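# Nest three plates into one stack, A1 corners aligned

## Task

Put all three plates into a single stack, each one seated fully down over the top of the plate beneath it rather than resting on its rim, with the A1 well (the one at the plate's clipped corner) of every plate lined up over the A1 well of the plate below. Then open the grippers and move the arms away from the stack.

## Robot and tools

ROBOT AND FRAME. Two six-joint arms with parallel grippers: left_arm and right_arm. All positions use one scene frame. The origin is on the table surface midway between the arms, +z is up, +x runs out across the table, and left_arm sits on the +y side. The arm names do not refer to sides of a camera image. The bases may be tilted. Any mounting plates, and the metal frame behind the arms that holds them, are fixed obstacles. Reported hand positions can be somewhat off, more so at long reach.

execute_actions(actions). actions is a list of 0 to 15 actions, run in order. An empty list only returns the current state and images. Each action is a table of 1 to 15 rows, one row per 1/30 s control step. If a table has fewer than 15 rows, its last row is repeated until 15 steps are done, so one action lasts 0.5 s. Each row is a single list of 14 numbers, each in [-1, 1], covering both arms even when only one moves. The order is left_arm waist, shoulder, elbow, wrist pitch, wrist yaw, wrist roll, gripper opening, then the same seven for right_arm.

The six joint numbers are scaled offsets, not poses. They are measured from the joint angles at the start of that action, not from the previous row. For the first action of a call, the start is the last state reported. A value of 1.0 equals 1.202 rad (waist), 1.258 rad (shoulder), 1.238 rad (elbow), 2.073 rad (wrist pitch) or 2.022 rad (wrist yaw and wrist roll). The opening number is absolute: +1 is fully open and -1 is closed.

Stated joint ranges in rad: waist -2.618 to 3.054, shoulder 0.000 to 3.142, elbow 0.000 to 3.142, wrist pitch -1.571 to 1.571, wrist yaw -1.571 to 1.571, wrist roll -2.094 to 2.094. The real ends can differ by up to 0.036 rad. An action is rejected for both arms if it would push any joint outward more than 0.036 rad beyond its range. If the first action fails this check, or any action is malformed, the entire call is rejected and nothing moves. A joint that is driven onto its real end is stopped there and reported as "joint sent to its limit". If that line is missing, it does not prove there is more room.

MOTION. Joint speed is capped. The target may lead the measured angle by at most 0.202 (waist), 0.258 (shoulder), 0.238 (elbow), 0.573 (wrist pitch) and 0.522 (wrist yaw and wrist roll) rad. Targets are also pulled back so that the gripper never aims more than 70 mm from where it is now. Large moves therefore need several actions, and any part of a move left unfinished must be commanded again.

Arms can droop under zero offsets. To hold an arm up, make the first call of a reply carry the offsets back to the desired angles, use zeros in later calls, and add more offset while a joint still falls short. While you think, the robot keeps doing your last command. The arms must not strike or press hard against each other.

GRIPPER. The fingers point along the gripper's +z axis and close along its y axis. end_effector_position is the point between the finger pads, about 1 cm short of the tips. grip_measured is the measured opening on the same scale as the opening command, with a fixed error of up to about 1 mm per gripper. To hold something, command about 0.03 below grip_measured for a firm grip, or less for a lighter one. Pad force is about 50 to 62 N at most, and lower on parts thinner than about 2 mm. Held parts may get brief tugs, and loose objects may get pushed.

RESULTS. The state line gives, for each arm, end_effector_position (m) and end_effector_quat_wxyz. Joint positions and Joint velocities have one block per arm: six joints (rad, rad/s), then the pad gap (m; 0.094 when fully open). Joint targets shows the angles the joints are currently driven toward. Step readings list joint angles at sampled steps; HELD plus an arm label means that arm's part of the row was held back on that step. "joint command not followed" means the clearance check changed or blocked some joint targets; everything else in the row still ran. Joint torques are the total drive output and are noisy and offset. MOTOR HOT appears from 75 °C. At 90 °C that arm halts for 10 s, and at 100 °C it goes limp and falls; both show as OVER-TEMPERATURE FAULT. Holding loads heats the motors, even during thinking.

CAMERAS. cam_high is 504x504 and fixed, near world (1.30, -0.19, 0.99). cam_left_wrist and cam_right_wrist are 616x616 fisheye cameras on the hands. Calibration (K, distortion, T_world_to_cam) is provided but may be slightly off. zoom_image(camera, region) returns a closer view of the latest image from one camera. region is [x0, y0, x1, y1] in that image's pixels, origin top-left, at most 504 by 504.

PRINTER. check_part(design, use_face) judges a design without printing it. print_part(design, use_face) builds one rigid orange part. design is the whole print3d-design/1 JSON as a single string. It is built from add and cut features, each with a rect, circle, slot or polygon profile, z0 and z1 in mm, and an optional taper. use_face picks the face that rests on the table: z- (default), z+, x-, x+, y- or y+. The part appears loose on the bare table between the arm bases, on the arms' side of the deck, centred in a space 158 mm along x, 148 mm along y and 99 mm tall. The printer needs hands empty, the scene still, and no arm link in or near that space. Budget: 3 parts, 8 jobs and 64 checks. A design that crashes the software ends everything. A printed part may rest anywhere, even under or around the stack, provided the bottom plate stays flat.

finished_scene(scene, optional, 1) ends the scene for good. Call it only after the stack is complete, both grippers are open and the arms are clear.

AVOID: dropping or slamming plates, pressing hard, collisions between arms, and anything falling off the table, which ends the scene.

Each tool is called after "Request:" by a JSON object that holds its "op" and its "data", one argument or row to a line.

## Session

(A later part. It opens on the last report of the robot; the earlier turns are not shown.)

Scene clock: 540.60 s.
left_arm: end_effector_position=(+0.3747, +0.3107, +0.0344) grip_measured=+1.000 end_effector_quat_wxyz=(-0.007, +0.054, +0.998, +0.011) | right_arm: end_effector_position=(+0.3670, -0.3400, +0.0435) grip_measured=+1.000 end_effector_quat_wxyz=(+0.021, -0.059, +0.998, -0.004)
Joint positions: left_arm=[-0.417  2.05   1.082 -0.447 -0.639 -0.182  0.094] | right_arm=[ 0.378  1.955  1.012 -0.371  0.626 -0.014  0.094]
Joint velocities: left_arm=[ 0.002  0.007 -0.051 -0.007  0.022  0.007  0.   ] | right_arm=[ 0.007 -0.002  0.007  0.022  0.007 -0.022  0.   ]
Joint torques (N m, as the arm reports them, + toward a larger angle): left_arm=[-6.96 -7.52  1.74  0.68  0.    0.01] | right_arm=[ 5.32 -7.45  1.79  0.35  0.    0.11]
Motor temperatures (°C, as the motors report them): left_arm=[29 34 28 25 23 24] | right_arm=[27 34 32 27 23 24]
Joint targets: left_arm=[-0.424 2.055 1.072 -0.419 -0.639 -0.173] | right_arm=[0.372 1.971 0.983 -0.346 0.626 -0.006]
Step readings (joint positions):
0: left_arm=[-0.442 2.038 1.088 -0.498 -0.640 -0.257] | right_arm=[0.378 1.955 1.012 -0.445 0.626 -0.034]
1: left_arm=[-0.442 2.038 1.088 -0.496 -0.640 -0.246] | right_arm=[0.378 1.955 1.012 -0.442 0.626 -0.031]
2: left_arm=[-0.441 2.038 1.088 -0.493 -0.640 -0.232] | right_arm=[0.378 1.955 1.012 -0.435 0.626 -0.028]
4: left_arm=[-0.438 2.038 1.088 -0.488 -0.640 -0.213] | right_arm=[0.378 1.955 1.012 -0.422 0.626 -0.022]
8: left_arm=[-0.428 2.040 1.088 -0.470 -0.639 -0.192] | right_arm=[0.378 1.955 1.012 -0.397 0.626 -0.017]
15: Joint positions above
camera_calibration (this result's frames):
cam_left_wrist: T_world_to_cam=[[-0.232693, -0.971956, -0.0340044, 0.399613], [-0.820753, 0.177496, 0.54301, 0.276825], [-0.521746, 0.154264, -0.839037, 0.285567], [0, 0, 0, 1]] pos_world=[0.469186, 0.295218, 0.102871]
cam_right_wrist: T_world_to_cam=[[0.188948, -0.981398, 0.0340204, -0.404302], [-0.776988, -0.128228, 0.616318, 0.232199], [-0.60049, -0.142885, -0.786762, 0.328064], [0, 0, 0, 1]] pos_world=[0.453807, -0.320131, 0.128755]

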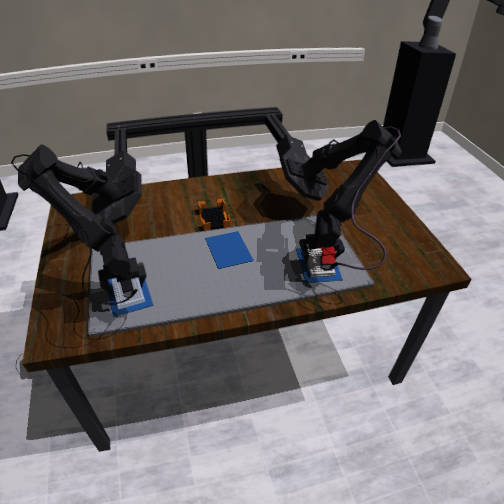

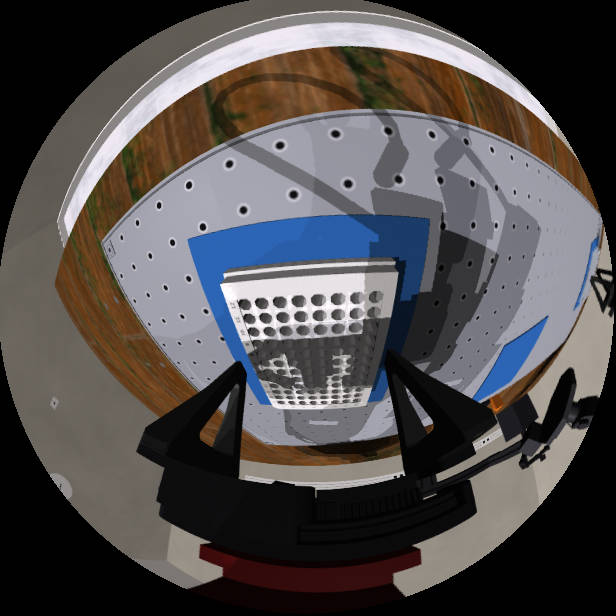

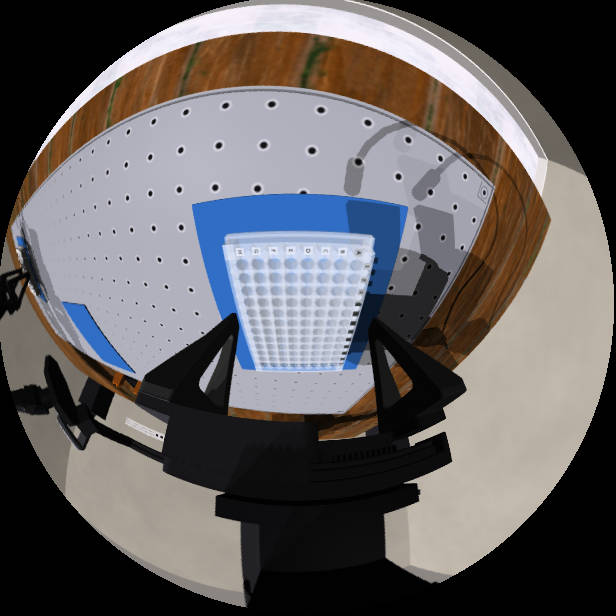

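Request:
{"op": "execute_actions", "data": {
  "actions": [
    [[-0.006,0.013,-0.016,0.008,0,0.004,1,-0.025,0.035,-0.05,0.005,0,0,1],[-0.006,0.013,-0.016,0.008,0,0.004,1,-0.025,0.035,-0.05,0.005,0,0,1],[-0.006,0.013,-0.016,0.008,0,0.004,1,-0.025,0.035,-0.05,0.005,0,0,1],[-0.006,0.013,-0.016,0.008,0,0.004,1,-0.003,0.014,-0.024,0.005,0,0,1]]
  ]
}}

Scene clock: 549.27 s.
left_arm: end_effector_position=(+0.3675, +0.3093, +0.0298) grip_measured=+1.000 end_effector_quat_wxyz=(-0.015, +0.061, +0.998, +0.012) | right_arm: end_effector_position=(+0.3550, -0.3414, +0.0331) grip_measured=+1.000 end_effector_quat_wxyz=(+0.004, -0.060, +0.998, -0.007)
Joint positions: left_arm=[-0.417  2.062  1.07  -0.442 -0.639 -0.179  0.094] | right_arm=[ 0.362  1.973  0.992 -0.363  0.624 -0.012  0.094]
Joint velocities: left_arm=[-0.002 -0.017 -0.007 -0.051 -0.022  0.066  0.   ] | right_arm=[ 0.007  0.002 -0.002 -0.037 -0.081 -0.007  0.   ]
Joint torques (N m, as the arm reports them, + toward a larger angle): left_arm=[-6.94 -7.63  1.7   0.52  0.01  0.01] | right_arm=[ 7.04 -9.3   2.97  0.16  0.02 -0.02]
Motor temperatures (°C, as the motors report them): left_arm=[29 34 28 25 23 24] | right_arm=[27 33 32 27 23 24]
Joint targets: left_arm=[-0.424 2.066 1.063 -0.431 -0.639 -0.174] | right_arm=[0.375 1.972 0.983 -0.361 0.626 -0.014]
Step readings (joint positions):
0: left_arm=[-0.417 2.050 1.080 -0.443 -0.639 -0.179] | right_arm=[0.378 1.955 1.012 -0.366 0.626 -0.013]
1: left_arm=[-0.417 2.051 1.080 -0.442 -0.639 -0.179] | right_arm=[0.376 1.957 1.009 -0.363 0.626 -0.013]
2: left_arm=[-0.417 2.052 1.079 -0.442 -0.639 -0.179] | right_arm=[0.372 1.961 1.004 -0.359 0.626 -0.013]
4: left_arm=[-0.417 2.056 1.075 -0.442 -0.639 -0.179] | right_arm=[0.361 1.971 0.993 -0.359 0.624 -0.012]
8: left_arm=[-0.417 2.062 1.070 -0.442 -0.639 -0.179] | right_arm=[0.362 1.973 0.992 -0.363 0.624 -0.012]
15: Joint positions above
camera_calibration (this result's frames):
cam_left_wrist: T_world_to_cam=[[-0.247393, -0.968302, -0.0344695, 0.40073], [-0.809521, 0.187015, 0.556508, 0.266212], [-0.532421, 0.16558, -0.830127, 0.278354], [0, 0, 0, 1]] pos_world=[0.462843, 0.292152, 0.096733]
cam_right_wrist: T_world_to_cam=[[0.193046, -0.9806, 0.0340119, -0.404218], [-0.755309, -0.126389, 0.643066, 0.221181], [-0.626292, -0.149831, -0.765055, 0.318526], [0, 0, 0, 1]] pos_world=[0.444583, -0.320696, 0.115204]

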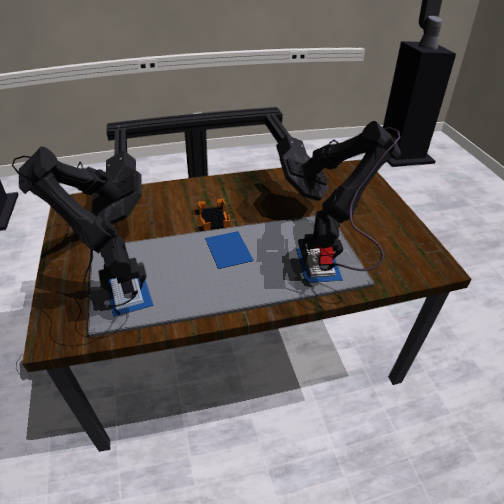

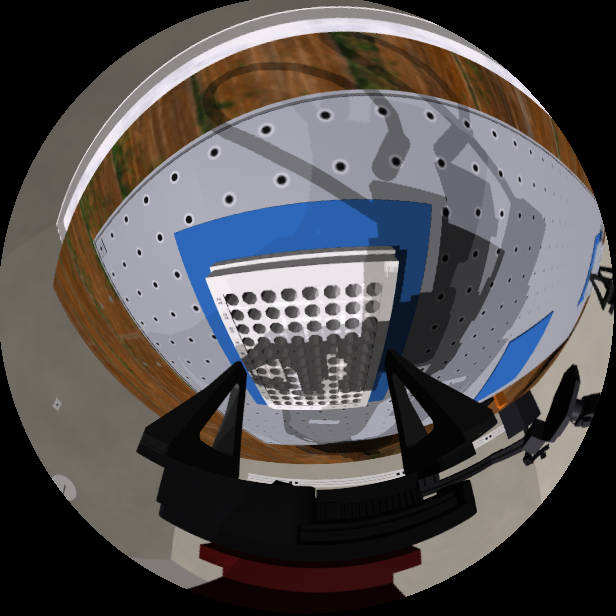

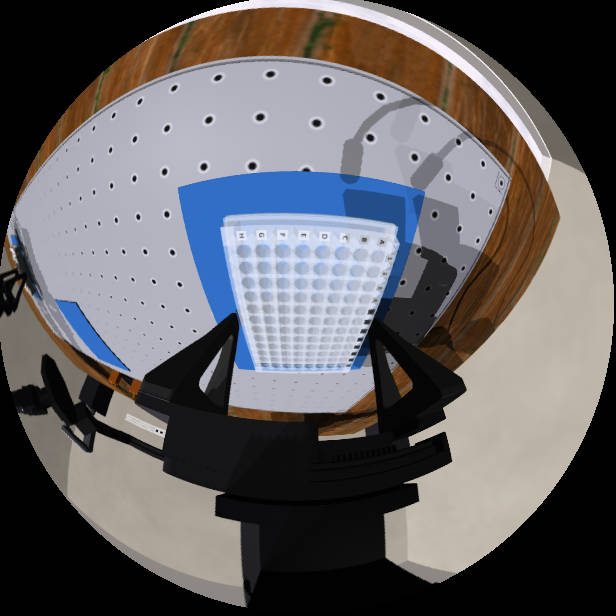

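Request:
{"op": "execute_actions", "data": {
  "actions": [
    [[-0.006,0,0,0.021,0,0,1,0.01,0.035,-0.007,0.015,0,0,1],[-0.006,0,0,0.021,0,0,1,0.01,0.035,-0.007,0.015,0,0,1],[-0.006,0,0,0.021,0,0,1,0.01,0.009,-0.007,0.015,0,0,1],[-0.006,0,0,0.021,0,0,1,0.01,0.009,-0.007,0.015,0,0,1],[-0.006,0,0,0.021,0,0,1,0.01,0.009,-0.007,0.015,0,0,1],[-0.006,0,0,0.021,0,0,1,0.01,0.009,-0.007,0.015,0,0,1],[-0.006,0,0,0.021,0,0,1,0.01,0.009,-0.007,0.015,0,0,1],[-0.006,0,0,0.021,0,0,1,0.01,0.009,-0.007,0.015,0,0,1],[-0.006,0,0,0.021,0,0,1,0.01,0.009,-0.007,0.015,0,0,1],[-0.006,0,0,0.021,0,0,0.68,0.01,0.009,-0.007,0.015,0,0,0.66]]
  ]
}}

Scene clock: 559.33 s.
left_arm: end_effector_position=(+0.3713, +0.3082, +0.0297) grip_measured=+0.707 end_effector_quat_wxyz=(-0.007, +0.056, +0.998, +0.011) | right_arm: end_effector_position=(+0.3549, -0.3389, +0.0297) grip_measured=+0.774 end_effector_quat_wxyz=(+0.004, -0.060, +0.998, -0.006)
Joint positions: left_arm=[-0.417  2.062  1.07  -0.424 -0.64  -0.179  0.08 ] | right_arm=[ 0.362  1.987  0.992 -0.348  0.624 -0.012  0.083]
Joint velocities: left_arm=[ 0.002 -0.007  0.007 -0.037  0.007  0.051  0.   ] | right_arm=[ 0.002  0.002 -0.017  0.007  0.022  0.022  0.   ]
Joint torques (N m, as the arm reports them, + toward a larger angle): left_arm=[-6.95 -8.    2.27  0.67  0.   -0.03] | right_arm=[ 6.75 -9.27  2.96  0.26  0.   -0.01]
Motor temperatures (°C, as the motors report them): left_arm=[29 34 28 25 23 24] | right_arm=[27 34 32 27 23 24]
Joint targets: left_arm=[-0.424 2.062 1.070 -0.399 -0.639 -0.179] | right_arm=[0.374 1.985 0.984 -0.331 0.624 -0.012]
Step readings (joint positions):
0: left_arm=[-0.417 2.062 1.070 -0.442 -0.639 -0.179] | right_arm=[0.362 1.973 0.992 -0.363 0.624 -0.012]
1: left_arm=[-0.417 2.062 1.070 -0.440 -0.639 -0.179] | right_arm=[0.362 1.976 0.992 -0.361 0.624 -0.012]
2: left_arm=[-0.417 2.062 1.070 -0.437 -0.639 -0.179] | right_arm=[0.362 1.982 0.992 -0.356 0.624 -0.012]
4: left_arm=[-0.417 2.062 1.070 -0.431 -0.639 -0.179] | right_arm=[0.362 1.987 0.992 -0.354 0.624 -0.012]
8: left_arm=[-0.417 2.062 1.070 -0.426 -0.639 -0.179] | right_arm=[0.362 1.987 0.992 -0.349 0.624 -0.012]
15: Joint positions above
camera_calibration (this result's frames):
cam_left_wrist: T_world_to_cam=[[-0.23634, -0.971062, -0.0343665, 0.397354], [-0.819622, 0.180236, 0.543814, 0.2758], [-0.521883, 0.156693, -0.838502, 0.279561], [0, 0, 0, 1]] pos_world=[0.465861, 0.292341, 0.0980843]
cam_right_wrist: T_world_to_cam=[[0.192825, -0.980656, 0.0336571, -0.401571], [-0.755509, -0.126493, 0.64281, 0.223676], [-0.626118, -0.149378, -0.765286, 0.316288], [0, 0, 0, 1]] pos_world=[0.444456, -0.318263, 0.111786]

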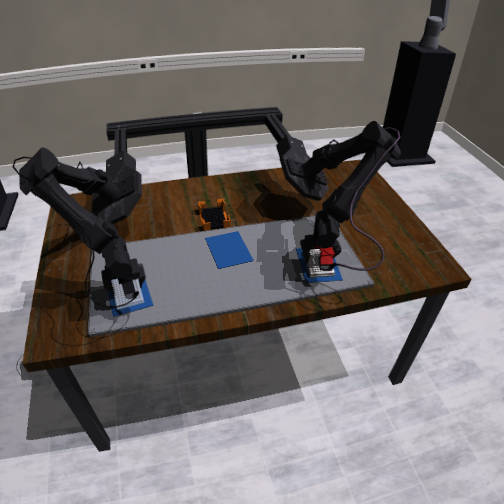

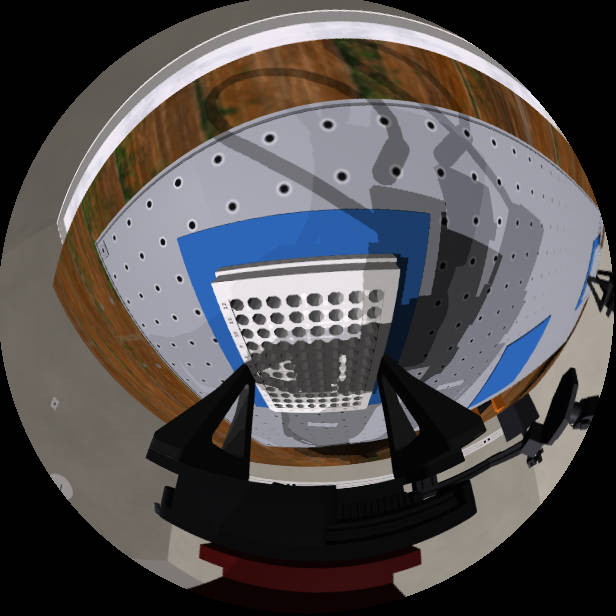

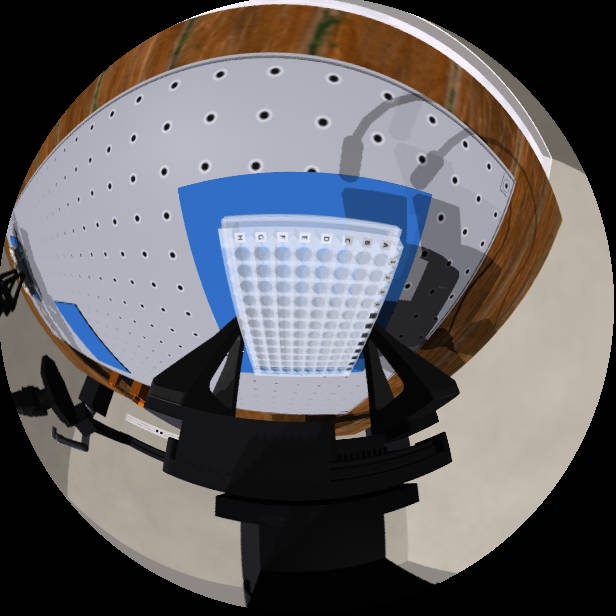

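Request:
{"op": "execute_actions", "data": {
  "actions": [
    [[-0.03,-0.028,0.03,-0.04,0,0,0.68,0.01,0,-0.007,0.005,0,0,0.95],[-0.03,-0.028,0.03,-0.04,0,0,0.68,0.01,0,-0.007,0.005,0,0,0.95],[-0.065,-0.056,0.05,-0.09,0,0,0.68,0.01,0,-0.007,0.005,0,0,0.95],[-0.065,-0.056,0.05,-0.09,0,0,0.68,0.01,-0.04,-0.007,0.005,0,0,0.95],[-0.1,-0.084,0.075,-0.13,0,0,0.68,0.01,-0.04,-0.007,0.005,0,0,0.95],[-0.1,-0.084,0.075,-0.13,0,0,0.68,0.01,-0.04,-0.007,0.005,0,0,0.95],[-0.13,-0.112,0.1,-0.18,0,-0.1,0.68,0.01,-0.014,-0.007,0,0,0,0.95],[-0.13,-0.112,0.1,-0.18,0,-0.1,0.68,0.01,-0.014,-0.007,0,0,0,0.95],[-0.165,-0.14,0.12,-0.22,0,-0.2,0.68,0.01,-0.014,-0.007,0,0,0,0.95]]
  ]
}}

Scene clock: 573.23 s.
left_arm: end_effector_position=(+0.3845, +0.2948, +0.1346) grip_measured=+0.707 end_effector_quat_wxyz=(+0.016, -0.010, +1.000, -0.011) | right_arm: end_effector_position=(+0.3608, -0.3428, +0.0360) grip_measured=+0.948 end_effector_quat_wxyz=(+0.015, -0.052, +0.998, -0.006)
Joint positions: left_arm=[-0.608  1.889  1.211 -0.806 -0.638 -0.504  0.08 ] | right_arm=[ 0.362  1.962  0.992 -0.347  0.624 -0.012  0.092]
Joint velocities: left_arm=[ 0.042 -0.002  0.007 -0.315  0.037 -0.564 -0.002] | right_arm=[ 0.012 -0.007 -0.012 -0.051 -0.022 -0.007 -0.001]
Joint torques (N m, as the arm reports them, + toward a larger angle): left_arm=[-7.   -7.42  3.82  0.36  0.   -0.06] | right_arm=[ 6.68 -8.27  3.06  0.12 -0.01  0.  ]
Motor temperatures (°C, as the motors report them): left_arm=[29 34 28 25 23 24] | right_arm=[28 34 32 26 23 24]
Joint targets: left_arm=[-0.615 1.886 1.218 -0.880 -0.640 -0.583] | right_arm=[0.374 1.970 0.984 -0.348 0.624 -0.012]
Step readings (joint positions):
0: left_arm=[-0.417 2.062 1.070 -0.424 -0.640 -0.179] | right_arm=[0.362 1.987 0.992 -0.348 0.624 -0.012]
1: left_arm=[-0.418 2.062 1.073 -0.433 -0.640 -0.179] | right_arm=[0.362 1.987 0.992 -0.348 0.624 -0.012]
2: left_arm=[-0.420 2.061 1.077 -0.447 -0.640 -0.179] | right_arm=[0.362 1.987 0.992 -0.348 0.624 -0.012]
4: left_arm=[-0.437 2.048 1.092 -0.501 -0.640 -0.179] | right_arm=[0.362 1.984 0.992 -0.348 0.624 -0.012]
8: left_arm=[-0.520 1.982 1.146 -0.649 -0.639 -0.240] | right_arm=[0.362 1.961 0.992 -0.347 0.624 -0.012]
15: Joint positions above
camera_calibration (this result's frames):
cam_left_wrist: T_world_to_cam=[[-0.106119, -0.994349, 0.00294616, 0.342814], [-0.861402, 0.09341, 0.499261, 0.279671], [-0.496715, 0.0504434, -0.866447, 0.401873], [0, 0, 0, 1]] pos_world=[0.476904, 0.29448, 0.207563]
cam_right_wrist: T_world_to_cam=[[0.177249, -0.983522, 0.0355971, -0.402151], [-0.770961, -0.116278, 0.626178, 0.233255], [-0.61172, -0.138434, -0.778867, 0.323328], [0, 0, 0, 1]] pos_world=[0.448898, -0.323643, 0.120086]

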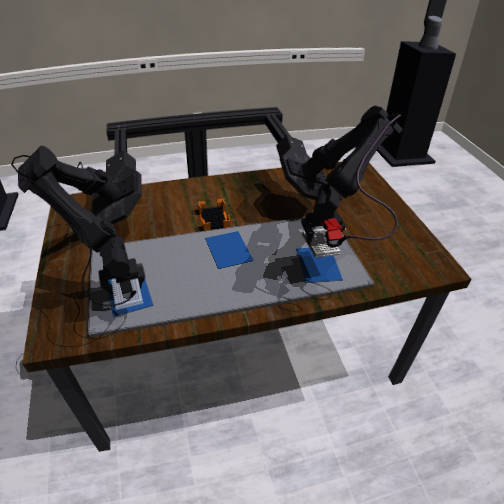

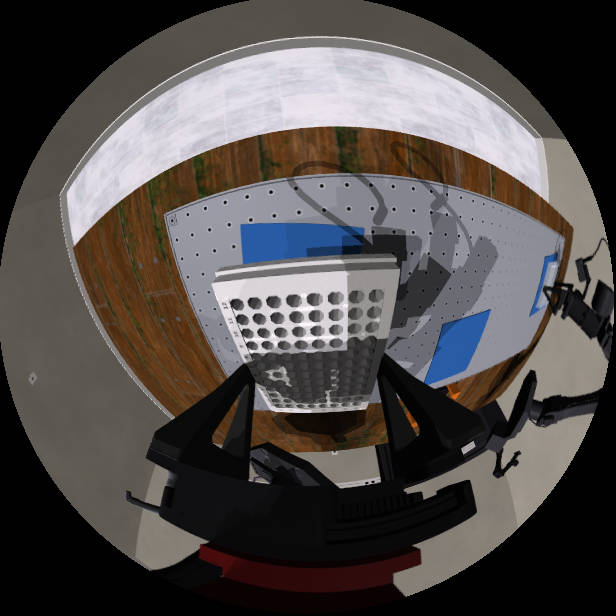

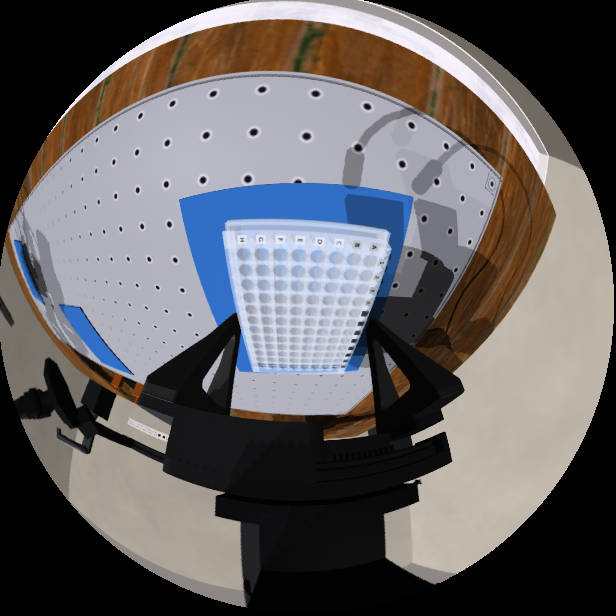

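Request:
{"op": "execute_actions", "data": {
  "actions": [
    [[-0.05,0.04,0.03,-0.04,0.005,-0.06,0.68,0.01,0.035,-0.007,0,0,0,0.95],[-0.1,0.08,0.06,-0.045,0.01,-0.09,0.68,0.01,0.035,-0.007,0,0,0,0.95],[-0.15,0.13,0.09,-0.05,0.015,-0.12,0.68,0.01,0.009,-0.007,0,0,0,0.95],[-0.2,0.18,0.12,-0.055,0.02,-0.15,0.68,0.01,0.009,-0.007,0,0,0,0.95],[-0.25,0.23,0.15,-0.06,0.025,-0.18,0.68,0.01,0.009,-0.007,0,0,0,0.95],[-0.3,0.28,0.18,-0.065,0.03,-0.21,0.68,0.01,0.009,-0.007,0,0,0,0.95],[-0.35,0.33,0.21,-0.07,0.035,-0.24,0.68,0.01,0.009,-0.007,0,0,0,0.95],[-0.4,0.38,0.25,-0.08,0.04,-0.28,0.68,0.01,0.009,-0.007,0,0,0,0.66],[-0.45,0.43,0.28,-0.085,0.047,-0.32,0.68,0.01,0.009,-0.007,0,0,0,0.66],[-0.49,0.485,0.315,-0.09,0.054,-0.35,0.68,0.01,0.009,-0.007,0,0,0,0.66]]
  ]
}}

Scene clock: 592.00 s.
left_arm: end_effector_position=(+0.2590, +0.0676, +0.1402) grip_measured=+0.707 end_effector_quat_wxyz=(+0.003, +0.032, +0.999, -0.017) | right_arm: end_effector_position=(+0.3574, -0.3407, +0.0325) grip_measured=+0.752 end_effector_quat_wxyz=(+0.009, -0.057, +0.998, -0.006)
Joint positions: left_arm=[-1.147  2.51   1.566 -0.925 -0.549 -1.077  0.08 ] | right_arm=[ 0.362  1.976  0.992 -0.349  0.624 -0.012  0.082]
Joint velocities: left_arm=[-1.184  0.53   0.066 -0.125  0.403 -0.828 -0.001] | right_arm=[ 0.007 -0.007 -0.002 -0.066  0.007 -0.037 -0.001]
Joint torques (N m, as the arm reports them, + toward a larger angle): left_arm=[ -5.19 -13.81   5.94   0.16  -0.39  -0.13] | right_arm=[ 6.72 -9.34  3.07  0.13 -0.01 -0.03]
Motor temperatures (°C, as the motors report them): left_arm=[29 33 29 25 23 24] | right_arm=[28 33 32 26 23 24]
Joint targets: left_arm=[-1.198 2.500 1.601 -0.992 -0.529 -1.211] | right_arm=[0.374 1.973 0.984 -0.347 0.624 -0.012]
Step readings (joint positions):
0: left_arm=[-0.607 1.890 1.211 -0.869 -0.638 -0.576] | right_arm=[0.362 1.962 0.992 -0.347 0.624 -0.012]
1: left_arm=[-0.610 1.895 1.214 -0.873 -0.638 -0.583] | right_arm=[0.362 1.965 0.992 -0.347 0.624 -0.012]
2: left_arm=[-0.622 1.911 1.228 -0.885 -0.640 -0.600] | right_arm=[0.362 1.970 0.992 -0.346 0.624 -0.012]
4: left_arm=[-0.682 1.982 1.282 -0.903 -0.642 -0.654] | right_arm=[0.362 1.976 0.992 -0.349 0.624 -0.012]
8: left_arm=[-0.852 2.188 1.407 -0.909 -0.618 -0.790] | right_arm=[0.362 1.976 0.992 -0.349 0.624 -0.012]
15: Joint positions above
camera_calibration (this result's frames):
cam_left_wrist: T_world_to_cam=[[-0.188681, -0.981875, 0.0178853, 0.122001], [-0.837772, 0.170439, 0.518737, 0.175884], [-0.512383, 0.0828921, -0.854747, 0.356034], [0, 0, 0, 1]] pos_world=[0.352796, 0.0602996, 0.210899]
cam_right_wrist: T_world_to_cam=[[0.186286, -0.981881, 0.0347342, -0.402006], [-0.762081, -0.122091, 0.635867, 0.227616], [-0.620105, -0.144923, -0.771017, 0.319324], [0, 0, 0, 1]] pos_world=[0.446364, -0.320655, 0.115434]

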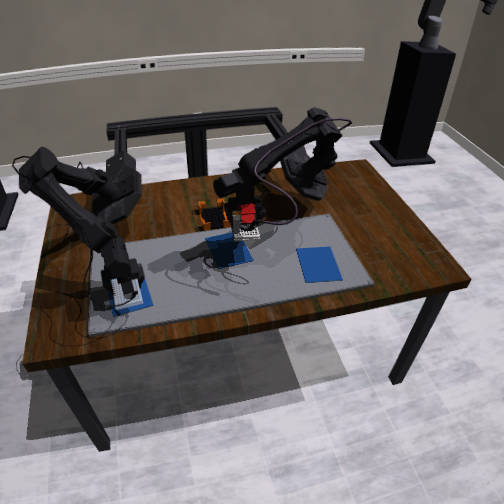

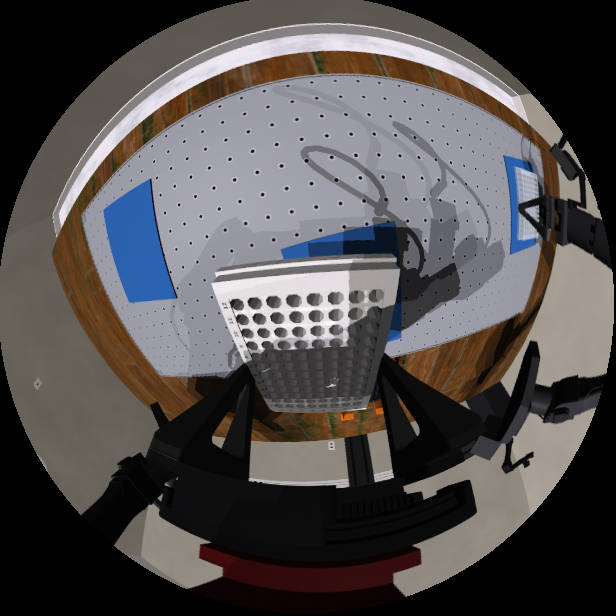

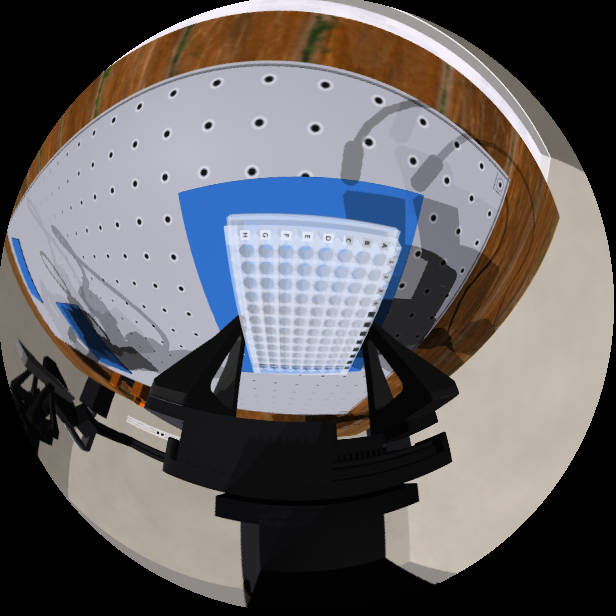

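Request:
{"op": "execute_actions", "data": {
  "actions": [
    [[-0.08,0.02,0.04,-0.03,0.02,-0.09,0.68,0.01,0,-0.007,0,0,0,0.72],[-0.12,0.05,0.05,-0.03,0.03,-0.115,0.68,0.01,0,-0.007,0,0,0,0.72],[-0.16,0.08,0.06,-0.025,0.04,-0.14,0.68,0.01,0,-0.007,0,0,0,0.72],[-0.2,0.11,0.07,-0.02,0.05,-0.165,0.68,0.01,0,-0.007,0,0,0,0.72],[-0.24,0.14,0.08,-0.015,0.06,-0.19,0.68,0.01,0,-0.007,0,0,0,0.72],[-0.28,0.17,0.09,-0.01,0.07,-0.215,0.68,0.01,0,-0.007,0,0,0,0.72],[-0.32,0.2,0.1,0,0.08,-0.24,0.68,0.01,0,-0.007,0,0,0,0.72],[-0.36,0.235,0.11,0.005,0.09,-0.265,0.68,0.01,0,-0.007,0,0,0,0.72],[-0.4,0.27,0.12,0.01,0.1,-0.293,0.68,0.01,0,-0.007,0,0,0,0.72],[-0.42,0.3,0.125,0.017,0.108,-0.293,0.68,0.01,0,-0.007,0,0,0,0.72],[-0.435,0.325,0.125,0.017,0.108,-0.293,0.68,0.01,0,-0.007,0,0,0,0.72],[-0.435,0.34,0.125,0.017,0.108,-0.293,0.68,0.01,0,-0.007,0,0,0,0.72],[-0.435,0.35,0.125,0.017,0.108,-0.293,0.68,0.01,0,-0.007,0,0,0,0.72]]
  ]
}}

Scene clock: 605.73 s.
left_arm: end_effector_position=(+0.0260, -0.0041, +0.1038) grip_measured=+0.707 end_effector_quat_wxyz=(+0.015, +0.050, +0.999, -0.006) | right_arm: end_effector_position=(+0.3574, -0.3407, +0.0325) grip_measured=+0.752 end_effector_quat_wxyz=(+0.009, -0.057, +0.998, -0.006)
Joint positions: left_arm=[-1.675  2.943  1.705 -0.89  -0.353 -1.584  0.08 ] | right_arm=[ 0.362  1.976  0.992 -0.349  0.624 -0.012  0.082]
Joint velocities: left_arm=[-0.706  0.842 -0.007  0.022  0.593 -0.535 -0.001] | right_arm=[ 0.007  0.007 -0.012  0.051 -0.037 -0.051 -0.001]
Joint torques (N m, as the arm reports them, + toward a larger angle): left_arm=[  0.47 -16.42   5.19   0.49  -0.58  -0.12] | right_arm=[ 6.69 -9.    2.96  0.13  0.    0.  ]
Motor temperatures (°C, as the motors report them): left_arm=[29 36 29 25 23 24] | right_arm=[28 34 32 26 23 24]
Joint targets: left_arm=[-1.670 2.950 1.721 -0.889 -0.331 -1.670] | right_arm=[0.374 1.976 0.984 -0.349 0.624 -0.012]
Step readings (joint positions):
0: left_arm=[-1.180 2.526 1.578 -0.976 -0.513 -1.205] | right_arm=[0.362 1.976 0.992 -0.349 0.624 -0.012]
1: left_arm=[-1.183 2.527 1.580 -0.978 -0.513 -1.212] | right_arm=[0.362 1.976 0.992 -0.349 0.624 -0.012]
2: left_arm=[-1.191 2.533 1.587 -0.982 -0.512 -1.228] | right_arm=[0.362 1.976 0.992 -0.349 0.624 -0.012]
4: left_arm=[-1.235 2.566 1.616 -0.984 -0.508 -1.278] | right_arm=[0.362 1.976 0.992 -0.349 0.624 -0.012]
8: left_arm=[-1.395 2.679 1.660 -0.957 -0.466 -1.392] | right_arm=[0.362 1.976 0.992 -0.349 0.624 -0.012]
15: Joint positions above
camera_calibration (this result's frames):
cam_left_wrist: T_world_to_cam=[[-0.223388, -0.974686, -0.00924665, 0.0120695], [-0.844536, 0.188805, 0.501111, 0.0139109], [-0.48668, 0.119751, -0.865334, 0.212137], [0, 0, 0, 1]] pos_world=[0.117687, -0.0162663, 0.17671]
cam_right_wrist: T_world_to_cam=[[0.186286, -0.981881, 0.0347342, -0.402006], [-0.762081, -0.122091, 0.635867, 0.227616], [-0.620105, -0.144923, -0.771017, 0.319324], [0, 0, 0, 1]] pos_world=[0.446364, -0.320655, 0.115434]

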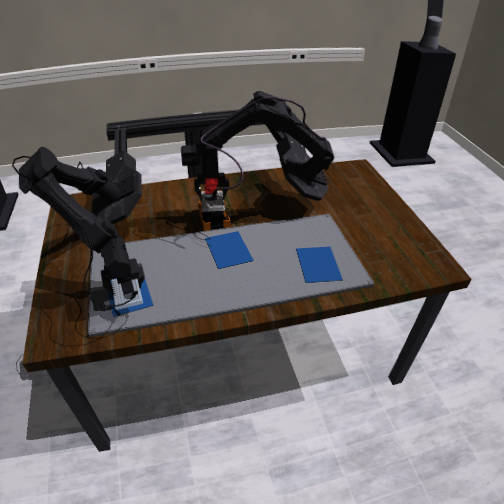

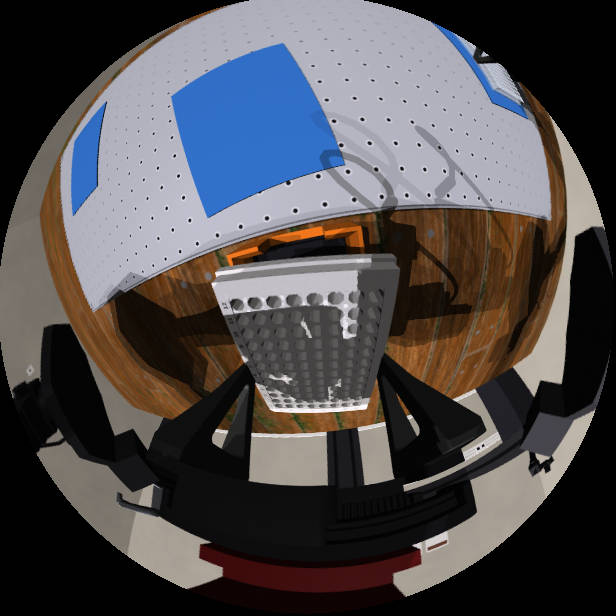

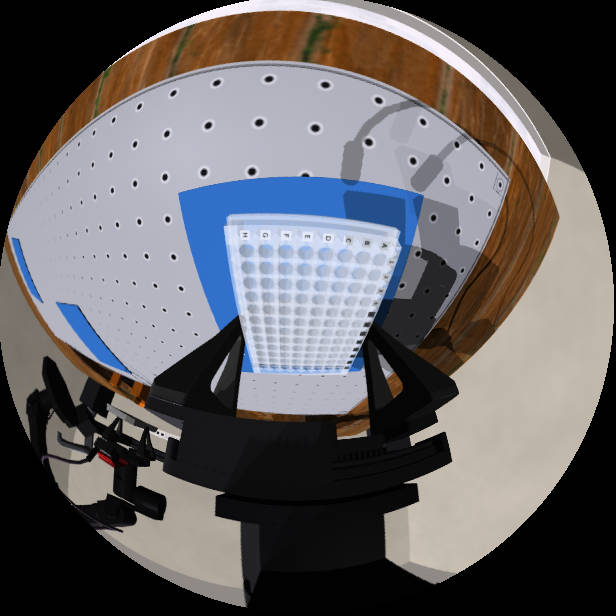

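Request:
{"op": "execute_actions", "data": {
  "actions": [
    [[0.01,0.025,0,0.02,-0.004,-0.038,0.68,0.01,0,-0.007,0,0,0,0.72],[0.01,0.025,0,0.02,-0.004,-0.038,0.68,0.01,0,-0.007,0,0,0,0.72],[0.015,0.035,-0.013,0.04,-0.004,-0.038,0.68,0.01,0,-0.007,0,0,0,0.72],[0.015,0.035,-0.013,0.04,-0.004,-0.038,0.68,0.01,0,-0.007,0,0,0,0.72],[0.02,0.046,-0.026,0.06,-0.004,-0.038,0.68,0.01,0,-0.007,0,0,0,0.72],[0.02,0.046,-0.026,0.06,-0.004,-0.038,0.68,0.01,0,-0.007,0,0,0,0.72],[0.027,0.057,-0.039,0.073,-0.004,-0.038,0.68,0.01,0,-0.007,0,0,0,0.72]]
  ]
}}

Scene clock: 617.23 s.
left_arm: end_effector_position=(+0.0179, +0.0015, +0.0563) grip_measured=+0.707 end_effector_quat_wxyz=(-0.002, -0.003, +1.000, +0.003) | right_arm: end_effector_position=(+0.3574, -0.3407, +0.0325) grip_measured=+0.752 end_effector_quat_wxyz=(+0.009, -0.057, +0.998, -0.006)
Joint positions: left_arm=[-1.639  3.026  1.657 -0.765 -0.336 -1.663  0.08 ] | right_arm=[ 0.362  1.976  0.992 -0.349  0.624 -0.012  0.082]
Joint velocities: left_arm=[ 0.002  0.012 -0.022  0.051 -0.066  0.007 -0.001] | right_arm=[ 0.002  0.007  0.002  0.022 -0.037  0.022  0.001]
Joint torques (N m, as the arm reports them, + toward a larger angle): left_arm=[ -4.79 -13.39   3.64   0.65  -0.26  -0.02] | right_arm=[ 6.73 -8.99  2.98  0.13  0.   -0.01]
Motor temperatures (°C, as the motors report them): left_arm=[29 38 29 25 23 24] | right_arm=[28 34 32 25 23 24]
Joint targets: left_arm=[-1.643 3.014 1.657 -0.739 -0.361 -1.661] | right_arm=[0.374 1.976 0.984 -0.349 0.624 -0.012]
Step readings (joint positions):
0: left_arm=[-1.661 2.975 1.705 -0.889 -0.315 -1.663] | right_arm=[0.362 1.976 0.992 -0.349 0.624 -0.012]
1: left_arm=[-1.661 2.975 1.705 -0.887 -0.318 -1.663] | right_arm=[0.362 1.976 0.992 -0.349 0.624 -0.012]
2: left_arm=[-1.661 2.975 1.705 -0.883 -0.322 -1.663] | right_arm=[0.362 1.976 0.992 -0.349 0.624 -0.012]
4: left_arm=[-1.660 2.976 1.702 -0.861 -0.328 -1.663] | right_arm=[0.362 1.976 0.992 -0.349 0.624 -0.012]
8: left_arm=[-1.651 2.993 1.680 -0.797 -0.336 -1.663] | right_arm=[0.362 1.976 0.992 -0.349 0.624 -0.012]
15: Joint positions above
camera_calibration (this result's frames):
cam_left_wrist: T_world_to_cam=[[-0.11994, -0.992558, -0.0210335, 0.0140228], [-0.841265, 0.0903623, 0.533017, 0.0280874], [-0.52715, 0.0816248, -0.845843, 0.166095], [0, 0, 0, 1]] pos_world=[0.112868, -0.00217704, 0.125814]
cam_right_wrist: T_world_to_cam=[[0.186286, -0.981881, 0.0347342, -0.402006], [-0.762081, -0.122091, 0.635867, 0.227616], [-0.620105, -0.144923, -0.771017, 0.319324], [0, 0, 0, 1]] pos_world=[0.446364, -0.320655, 0.115434]

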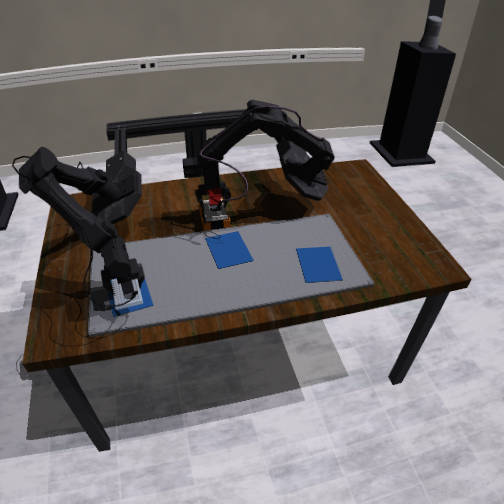

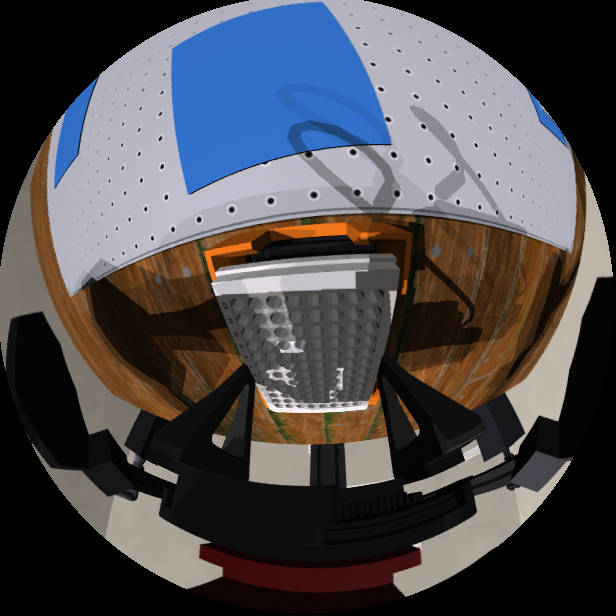

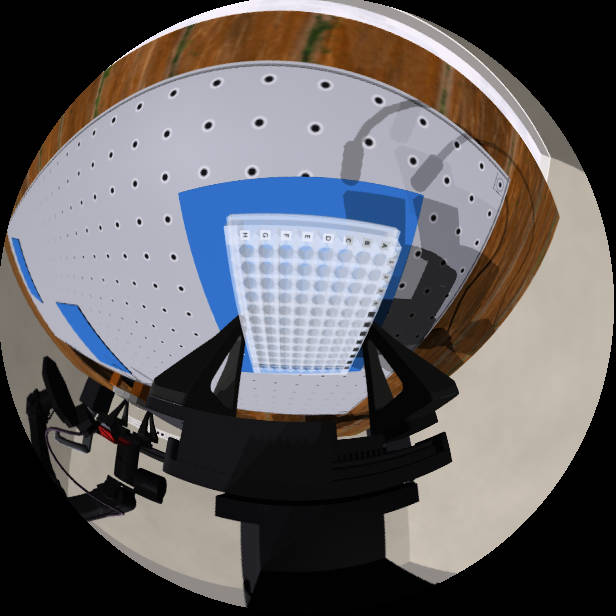

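Request:
{"op": "execute_actions", "data": {
  "actions": [
    [[0.007,-0.008,0,0.019,-0.014,0,0.68,0.01,0,-0.007,0,0,0,0.72],[0.007,-0.008,0,0.019,-0.014,0,0.68,0.01,0,-0.007,0,0,0,0.72],[0.007,-0.008,0,0.019,-0.014,0,0.68,0.01,0,-0.007,0,0,0,0.72],[0.007,-0.008,0,0.019,-0.014,0,0.68,0.01,0,-0.007,0,0,0,0.72],[0.007,-0.008,0,0.019,-0.014,0,0.68,0.01,0,-0.007,0,0,0,0.72],[0.011,0.007,-0.004,0.026,-0.016,0.006,0.68,0.01,0,-0.007,0,0,0,0.72],[0.011,0.007,-0.004,0.026,-0.016,0.006,0.68,0.01,0,-0.007,0,0,0,0.72],[0.011,0.007,-0.004,0.026,-0.016,0.006,0.68,0.01,0,-0.007,0,0,0,0.72],[0.015,0.015,-0.007,0.034,-0.018,0.011,0.68,0.01,0,-0.007,0,0,0,0.72],[0.015,0.015,-0.007,0.034,-0.018,0.011,0.68,0.01,0,-0.007,0,0,0,0.72],[0.015,0.015,-0.007,0.034,-0.018,0.011,0.68,0.01,0,-0.007,0,0,0,0.72],[0.019,0.022,-0.01,0.041,-0.019,0.015,0.68,0.01,0,-0.007,0,0,0,0.72]]
  ]
}}

Request:
{"op": "zoom_image", "data": {
  "camera": "cam_left_wrist",
  "region": [170, 220, 450, 440]
}}

Scene clock: 635.93 s.
left_arm: end_effector_position=(+0.0212, -0.0058, +0.0431) grip_measured=+0.707 end_effector_quat_wxyz=(-0.003, -0.009, +1.000, -0.009) | right_arm: end_effector_position=(+0.3574, -0.3407, +0.0325) grip_measured=+0.752 end_effector_quat_wxyz=(+0.009, -0.057, +0.998, -0.006)
Joint positions: left_arm=[-1.616  3.052  1.657 -0.706 -0.349 -1.645  0.08 ] | right_arm=[ 0.362  1.976  0.992 -0.349  0.624 -0.012  0.082]
Joint velocities: left_arm=[ 0.037  0.09  -0.017  0.125 -0.125  0.066  0.   ] | right_arm=[-0.007 -0.022 -0.007  0.051 -0.007 -0.007 -0.   ]
Joint torques (N m, as the arm reports them, + toward a larger angle): left_arm=[ -4.75 -12.81   2.79   0.66  -0.25   0.04] | right_arm=[ 6.75 -8.99  2.99  0.13  0.    0.  ]
Motor temperatures (°C, as the motors report them): left_arm=[28 39 29 25 23 24] | right_arm=[28 34 32 25 23 24]
Joint targets: left_arm=[-1.616 3.053 1.645 -0.680 -0.375 -1.632] | right_arm=[0.374 1.976 0.984 -0.349 0.624 -0.012]
Step readings (joint positions):
0: left_arm=[-1.639 3.026 1.657 -0.750 -0.338 -1.663] | right_arm=[0.362 1.976 0.992 -0.349 0.624 -0.012]
1: left_arm=[-1.638 3.026 1.657 -0.749 -0.338 -1.663] | right_arm=[0.362 1.976 0.992 -0.349 0.624 -0.012]
2: left_arm=[-1.637 3.026 1.657 -0.747 -0.338 -1.663] | right_arm=[0.362 1.976 0.992 -0.349 0.624 -0.012]
4: left_arm=[-1.633 3.026 1.657 -0.744 -0.339 -1.663] | right_arm=[0.362 1.976 0.992 -0.349 0.624 -0.012]
8: left_arm=[-1.626 3.029 1.657 -0.735 -0.342 -1.659] | right_arm=[0.362 1.976 0.992 -0.349 0.624 -0.012]
15: Joint positions above
camera_calibration (this result's frames):
cam_left_wrist: T_world_to_cam=[[-0.108197, -0.994126, 0.00257016, 0.00563467], [-0.841889, 0.0930024, 0.531576, 0.0386011], [-0.528693, 0.0553512, -0.847007, 0.15718], [0, 0, 0, 1]] pos_world=[0.116207, -0.00668852, 0.112599]
cam_right_wrist: T_world_to_cam=[[0.186286, -0.981881, 0.0347342, -0.402006], [-0.762081, -0.122091, 0.635867, 0.227616], [-0.620105, -0.144923, -0.771017, 0.319324], [0, 0, 0, 1]] pos_world=[0.446364, -0.320655, 0.115434]

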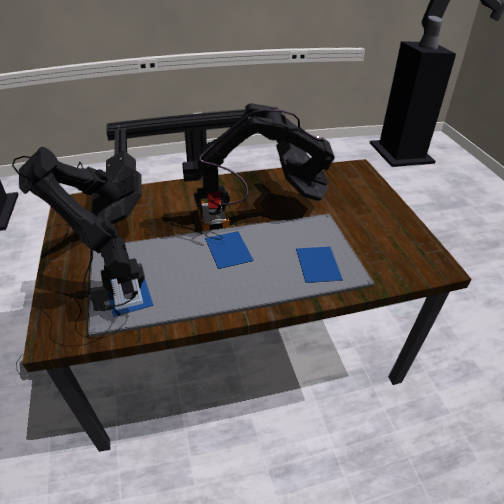

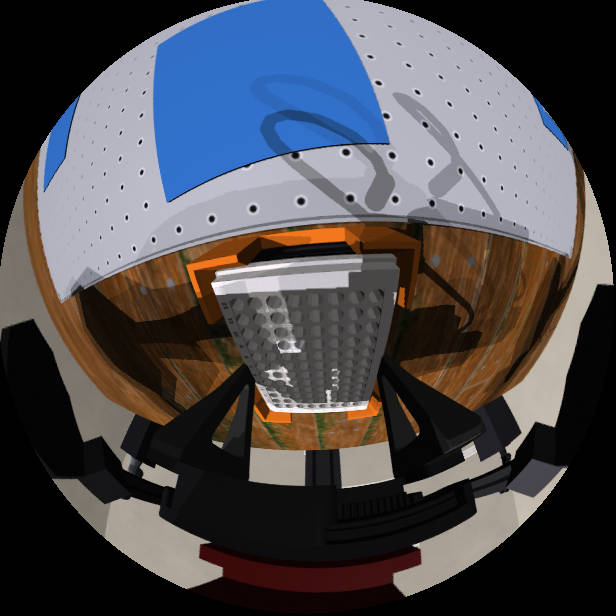

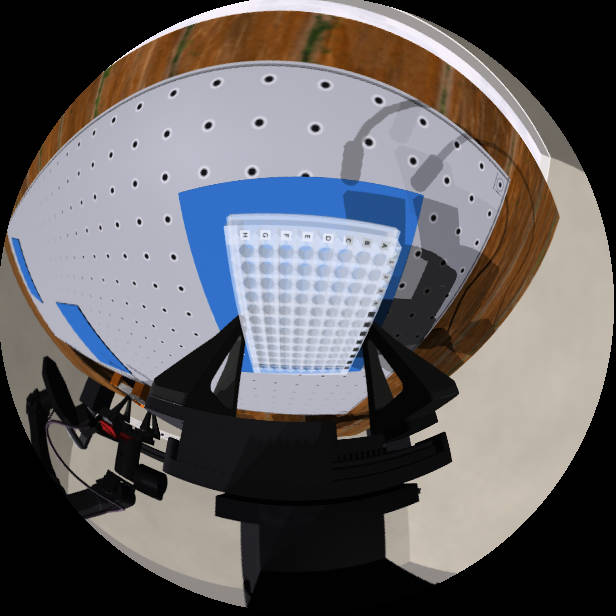

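Region (170, 220, 450, 440) of cam_left_wrist's 616x616 image, scaled by 1.800, with more detail than that image has; it fills the top 396 rows of this view, and the rest is white.

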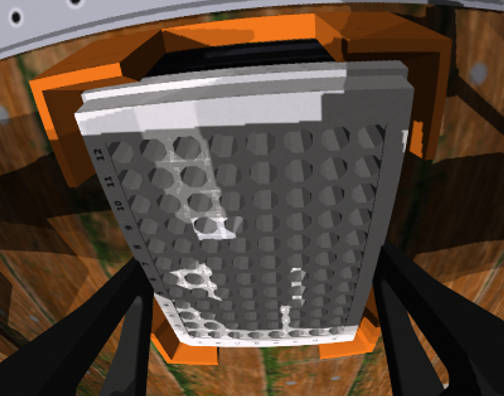

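Request:
{"op": "execute_actions", "data": {
  "actions": [
    [[0.003,0.008,-0.005,0.013,-0.013,0.008,0.68,0.01,0,-0.007,0,0,0,0.72],[0.003,0.008,-0.005,0.013,-0.013,0.008,0.68,0.01,0,-0.007,0,0,0,0.72],[0.003,0.008,-0.005,0.013,-0.013,0.008,0.68,0.01,0,-0.007,0,0,0,0.72],[0.007,0.015,-0.005,0.017,-0.014,0.01,0.68,0.01,0,-0.007,0,0,0,0.72],[0.007,0.015,-0.005,0.017,-0.014,0.01,0.68,0.01,0,-0.007,0,0,0,0.72],[0.007,0.015,-0.005,0.017,-0.014,0.01,0.68,0.01,0,-0.007,0,0,0,0.72],[0.01,0.022,-0.005,0.021,-0.015,0.012,0.68,0.01,0,-0.007,0,0,0,0.72],[0.01,0.022,-0.005,0.021,-0.015,0.012,0.68,0.01,0,-0.007,0,0,0,0.72],[0.01,0.022,-0.005,0.021,-0.015,0.012,0.68,0.01,0,-0.007,0,0,0,0.72],[0.013,0.03,-0.005,0.025,-0.016,0.014,0.68,0.01,0,-0.007,0,0,0,0.72]]
  ]
}}

Request:
{"op": "zoom_image", "data": {
  "camera": "cam_left_wrist",
  "region": [150, 210, 470, 450]
}}

Scene clock: 655.57 s.
left_arm: end_effector_position=(+0.0211, -0.0038, +0.0308) grip_measured=+0.707 end_effector_quat_wxyz=(-0.003, -0.005, +1.000, -0.006) | right_arm: end_effector_position=(+0.3574, -0.3407, +0.0325) grip_measured=+0.752 end_effector_quat_wxyz=(+0.009, -0.057, +0.998, -0.006)
Joint positions: left_arm=[-1.604  3.077  1.651 -0.678 -0.354 -1.628  0.08 ] | right_arm=[ 0.362  1.976  0.992 -0.349  0.624 -0.012  0.082]
Joint velocities: left_arm=[ 0.007  0.002 -0.007 -0.095  0.007 -0.037  0.   ] | right_arm=[ 0.012  0.017 -0.002  0.081 -0.037  0.007 -0.   ]
Joint torques (N m, as the arm reports them, + toward a larger angle): left_arm=[ -4.19 -11.15   3.54   0.71  -0.29   0.06] | right_arm=[ 6.72 -8.94  3.    0.13  0.01  0.  ]
Motor temperatures (°C, as the motors report them): left_arm=[28 39 29 25 23 24] | right_arm=[28 34 31 25 23 24]
Joint targets: left_arm=[-1.600 3.090 1.651 -0.654 -0.381 -1.617] | right_arm=[0.374 1.976 0.984 -0.349 0.624 -0.012]
Step readings (joint positions):
0: left_arm=[-1.614 3.055 1.651 -0.694 -0.351 -1.639] | right_arm=[0.362 1.976 0.992 -0.349 0.624 -0.012]
1: left_arm=[-1.614 3.055 1.651 -0.694 -0.351 -1.639] | right_arm=[0.362 1.976 0.992 -0.349 0.624 -0.012]
2: left_arm=[-1.614 3.055 1.651 -0.694 -0.351 -1.638] | right_arm=[0.362 1.976 0.992 -0.349 0.624 -0.012]
4: left_arm=[-1.613 3.057 1.651 -0.693 -0.352 -1.637] | right_arm=[0.362 1.976 0.992 -0.349 0.624 -0.012]
8: left_arm=[-1.607 3.070 1.651 -0.682 -0.354 -1.633] | right_arm=[0.362 1.976 0.992 -0.349 0.624 -0.012]
15: Joint positions above
camera_calibration (this result's frames):
cam_left_wrist: T_world_to_cam=[[-0.116473, -0.993187, -0.00356244, 0.00805569], [-0.84078, 0.0966897, 0.532672, 0.0448977], [-0.528699, 0.0650374, -0.846314, 0.146658], [0, 0, 0, 1]] pos_world=[0.116226, -0.00587862, 0.100232]
cam_right_wrist: T_world_to_cam=[[0.186286, -0.981881, 0.0347342, -0.402006], [-0.762081, -0.122091, 0.635867, 0.227616], [-0.620105, -0.144923, -0.771017, 0.319324], [0, 0, 0, 1]] pos_world=[0.446364, -0.320655, 0.115434]

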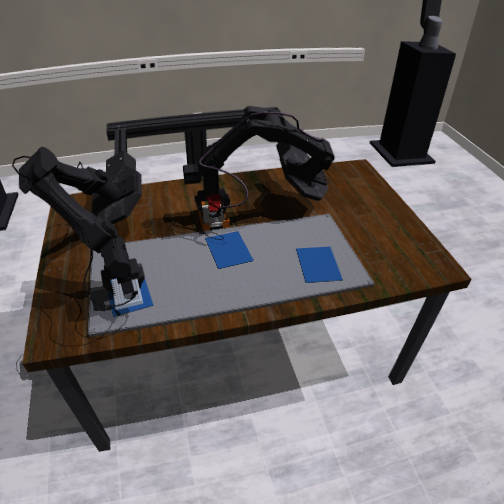

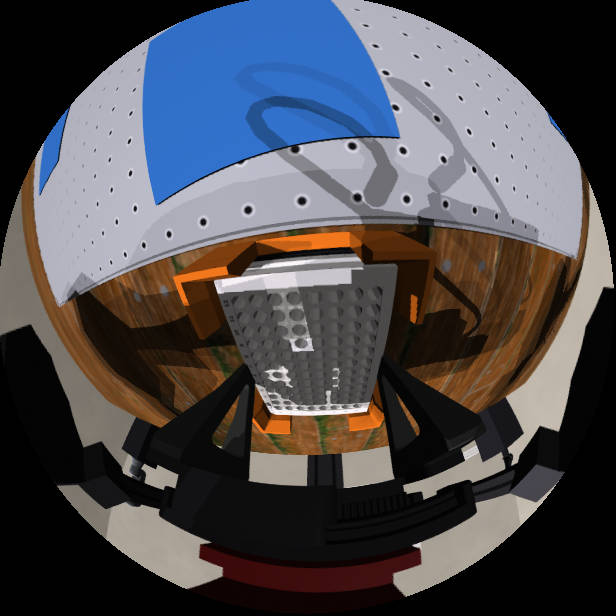

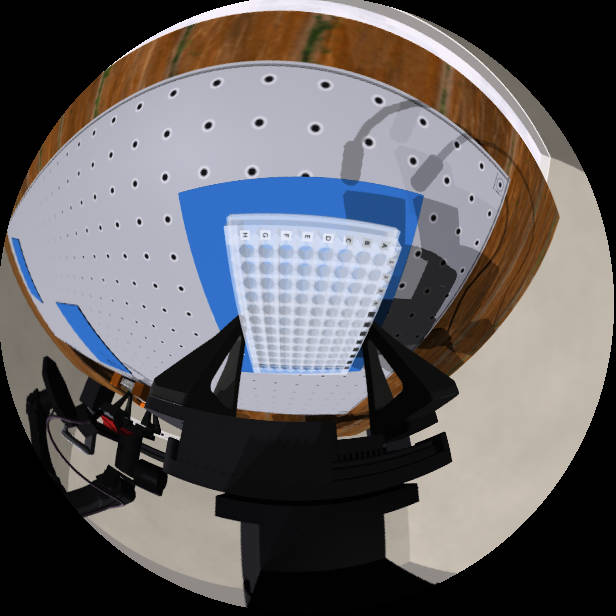

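Region (150, 210, 470, 450) of cam_left_wrist's 616x616 image, scaled by 1.575, with more detail than that image has; it fills the top 378 rows of this view, and the rest is white.

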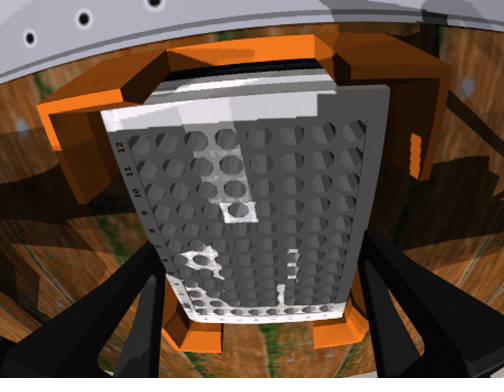

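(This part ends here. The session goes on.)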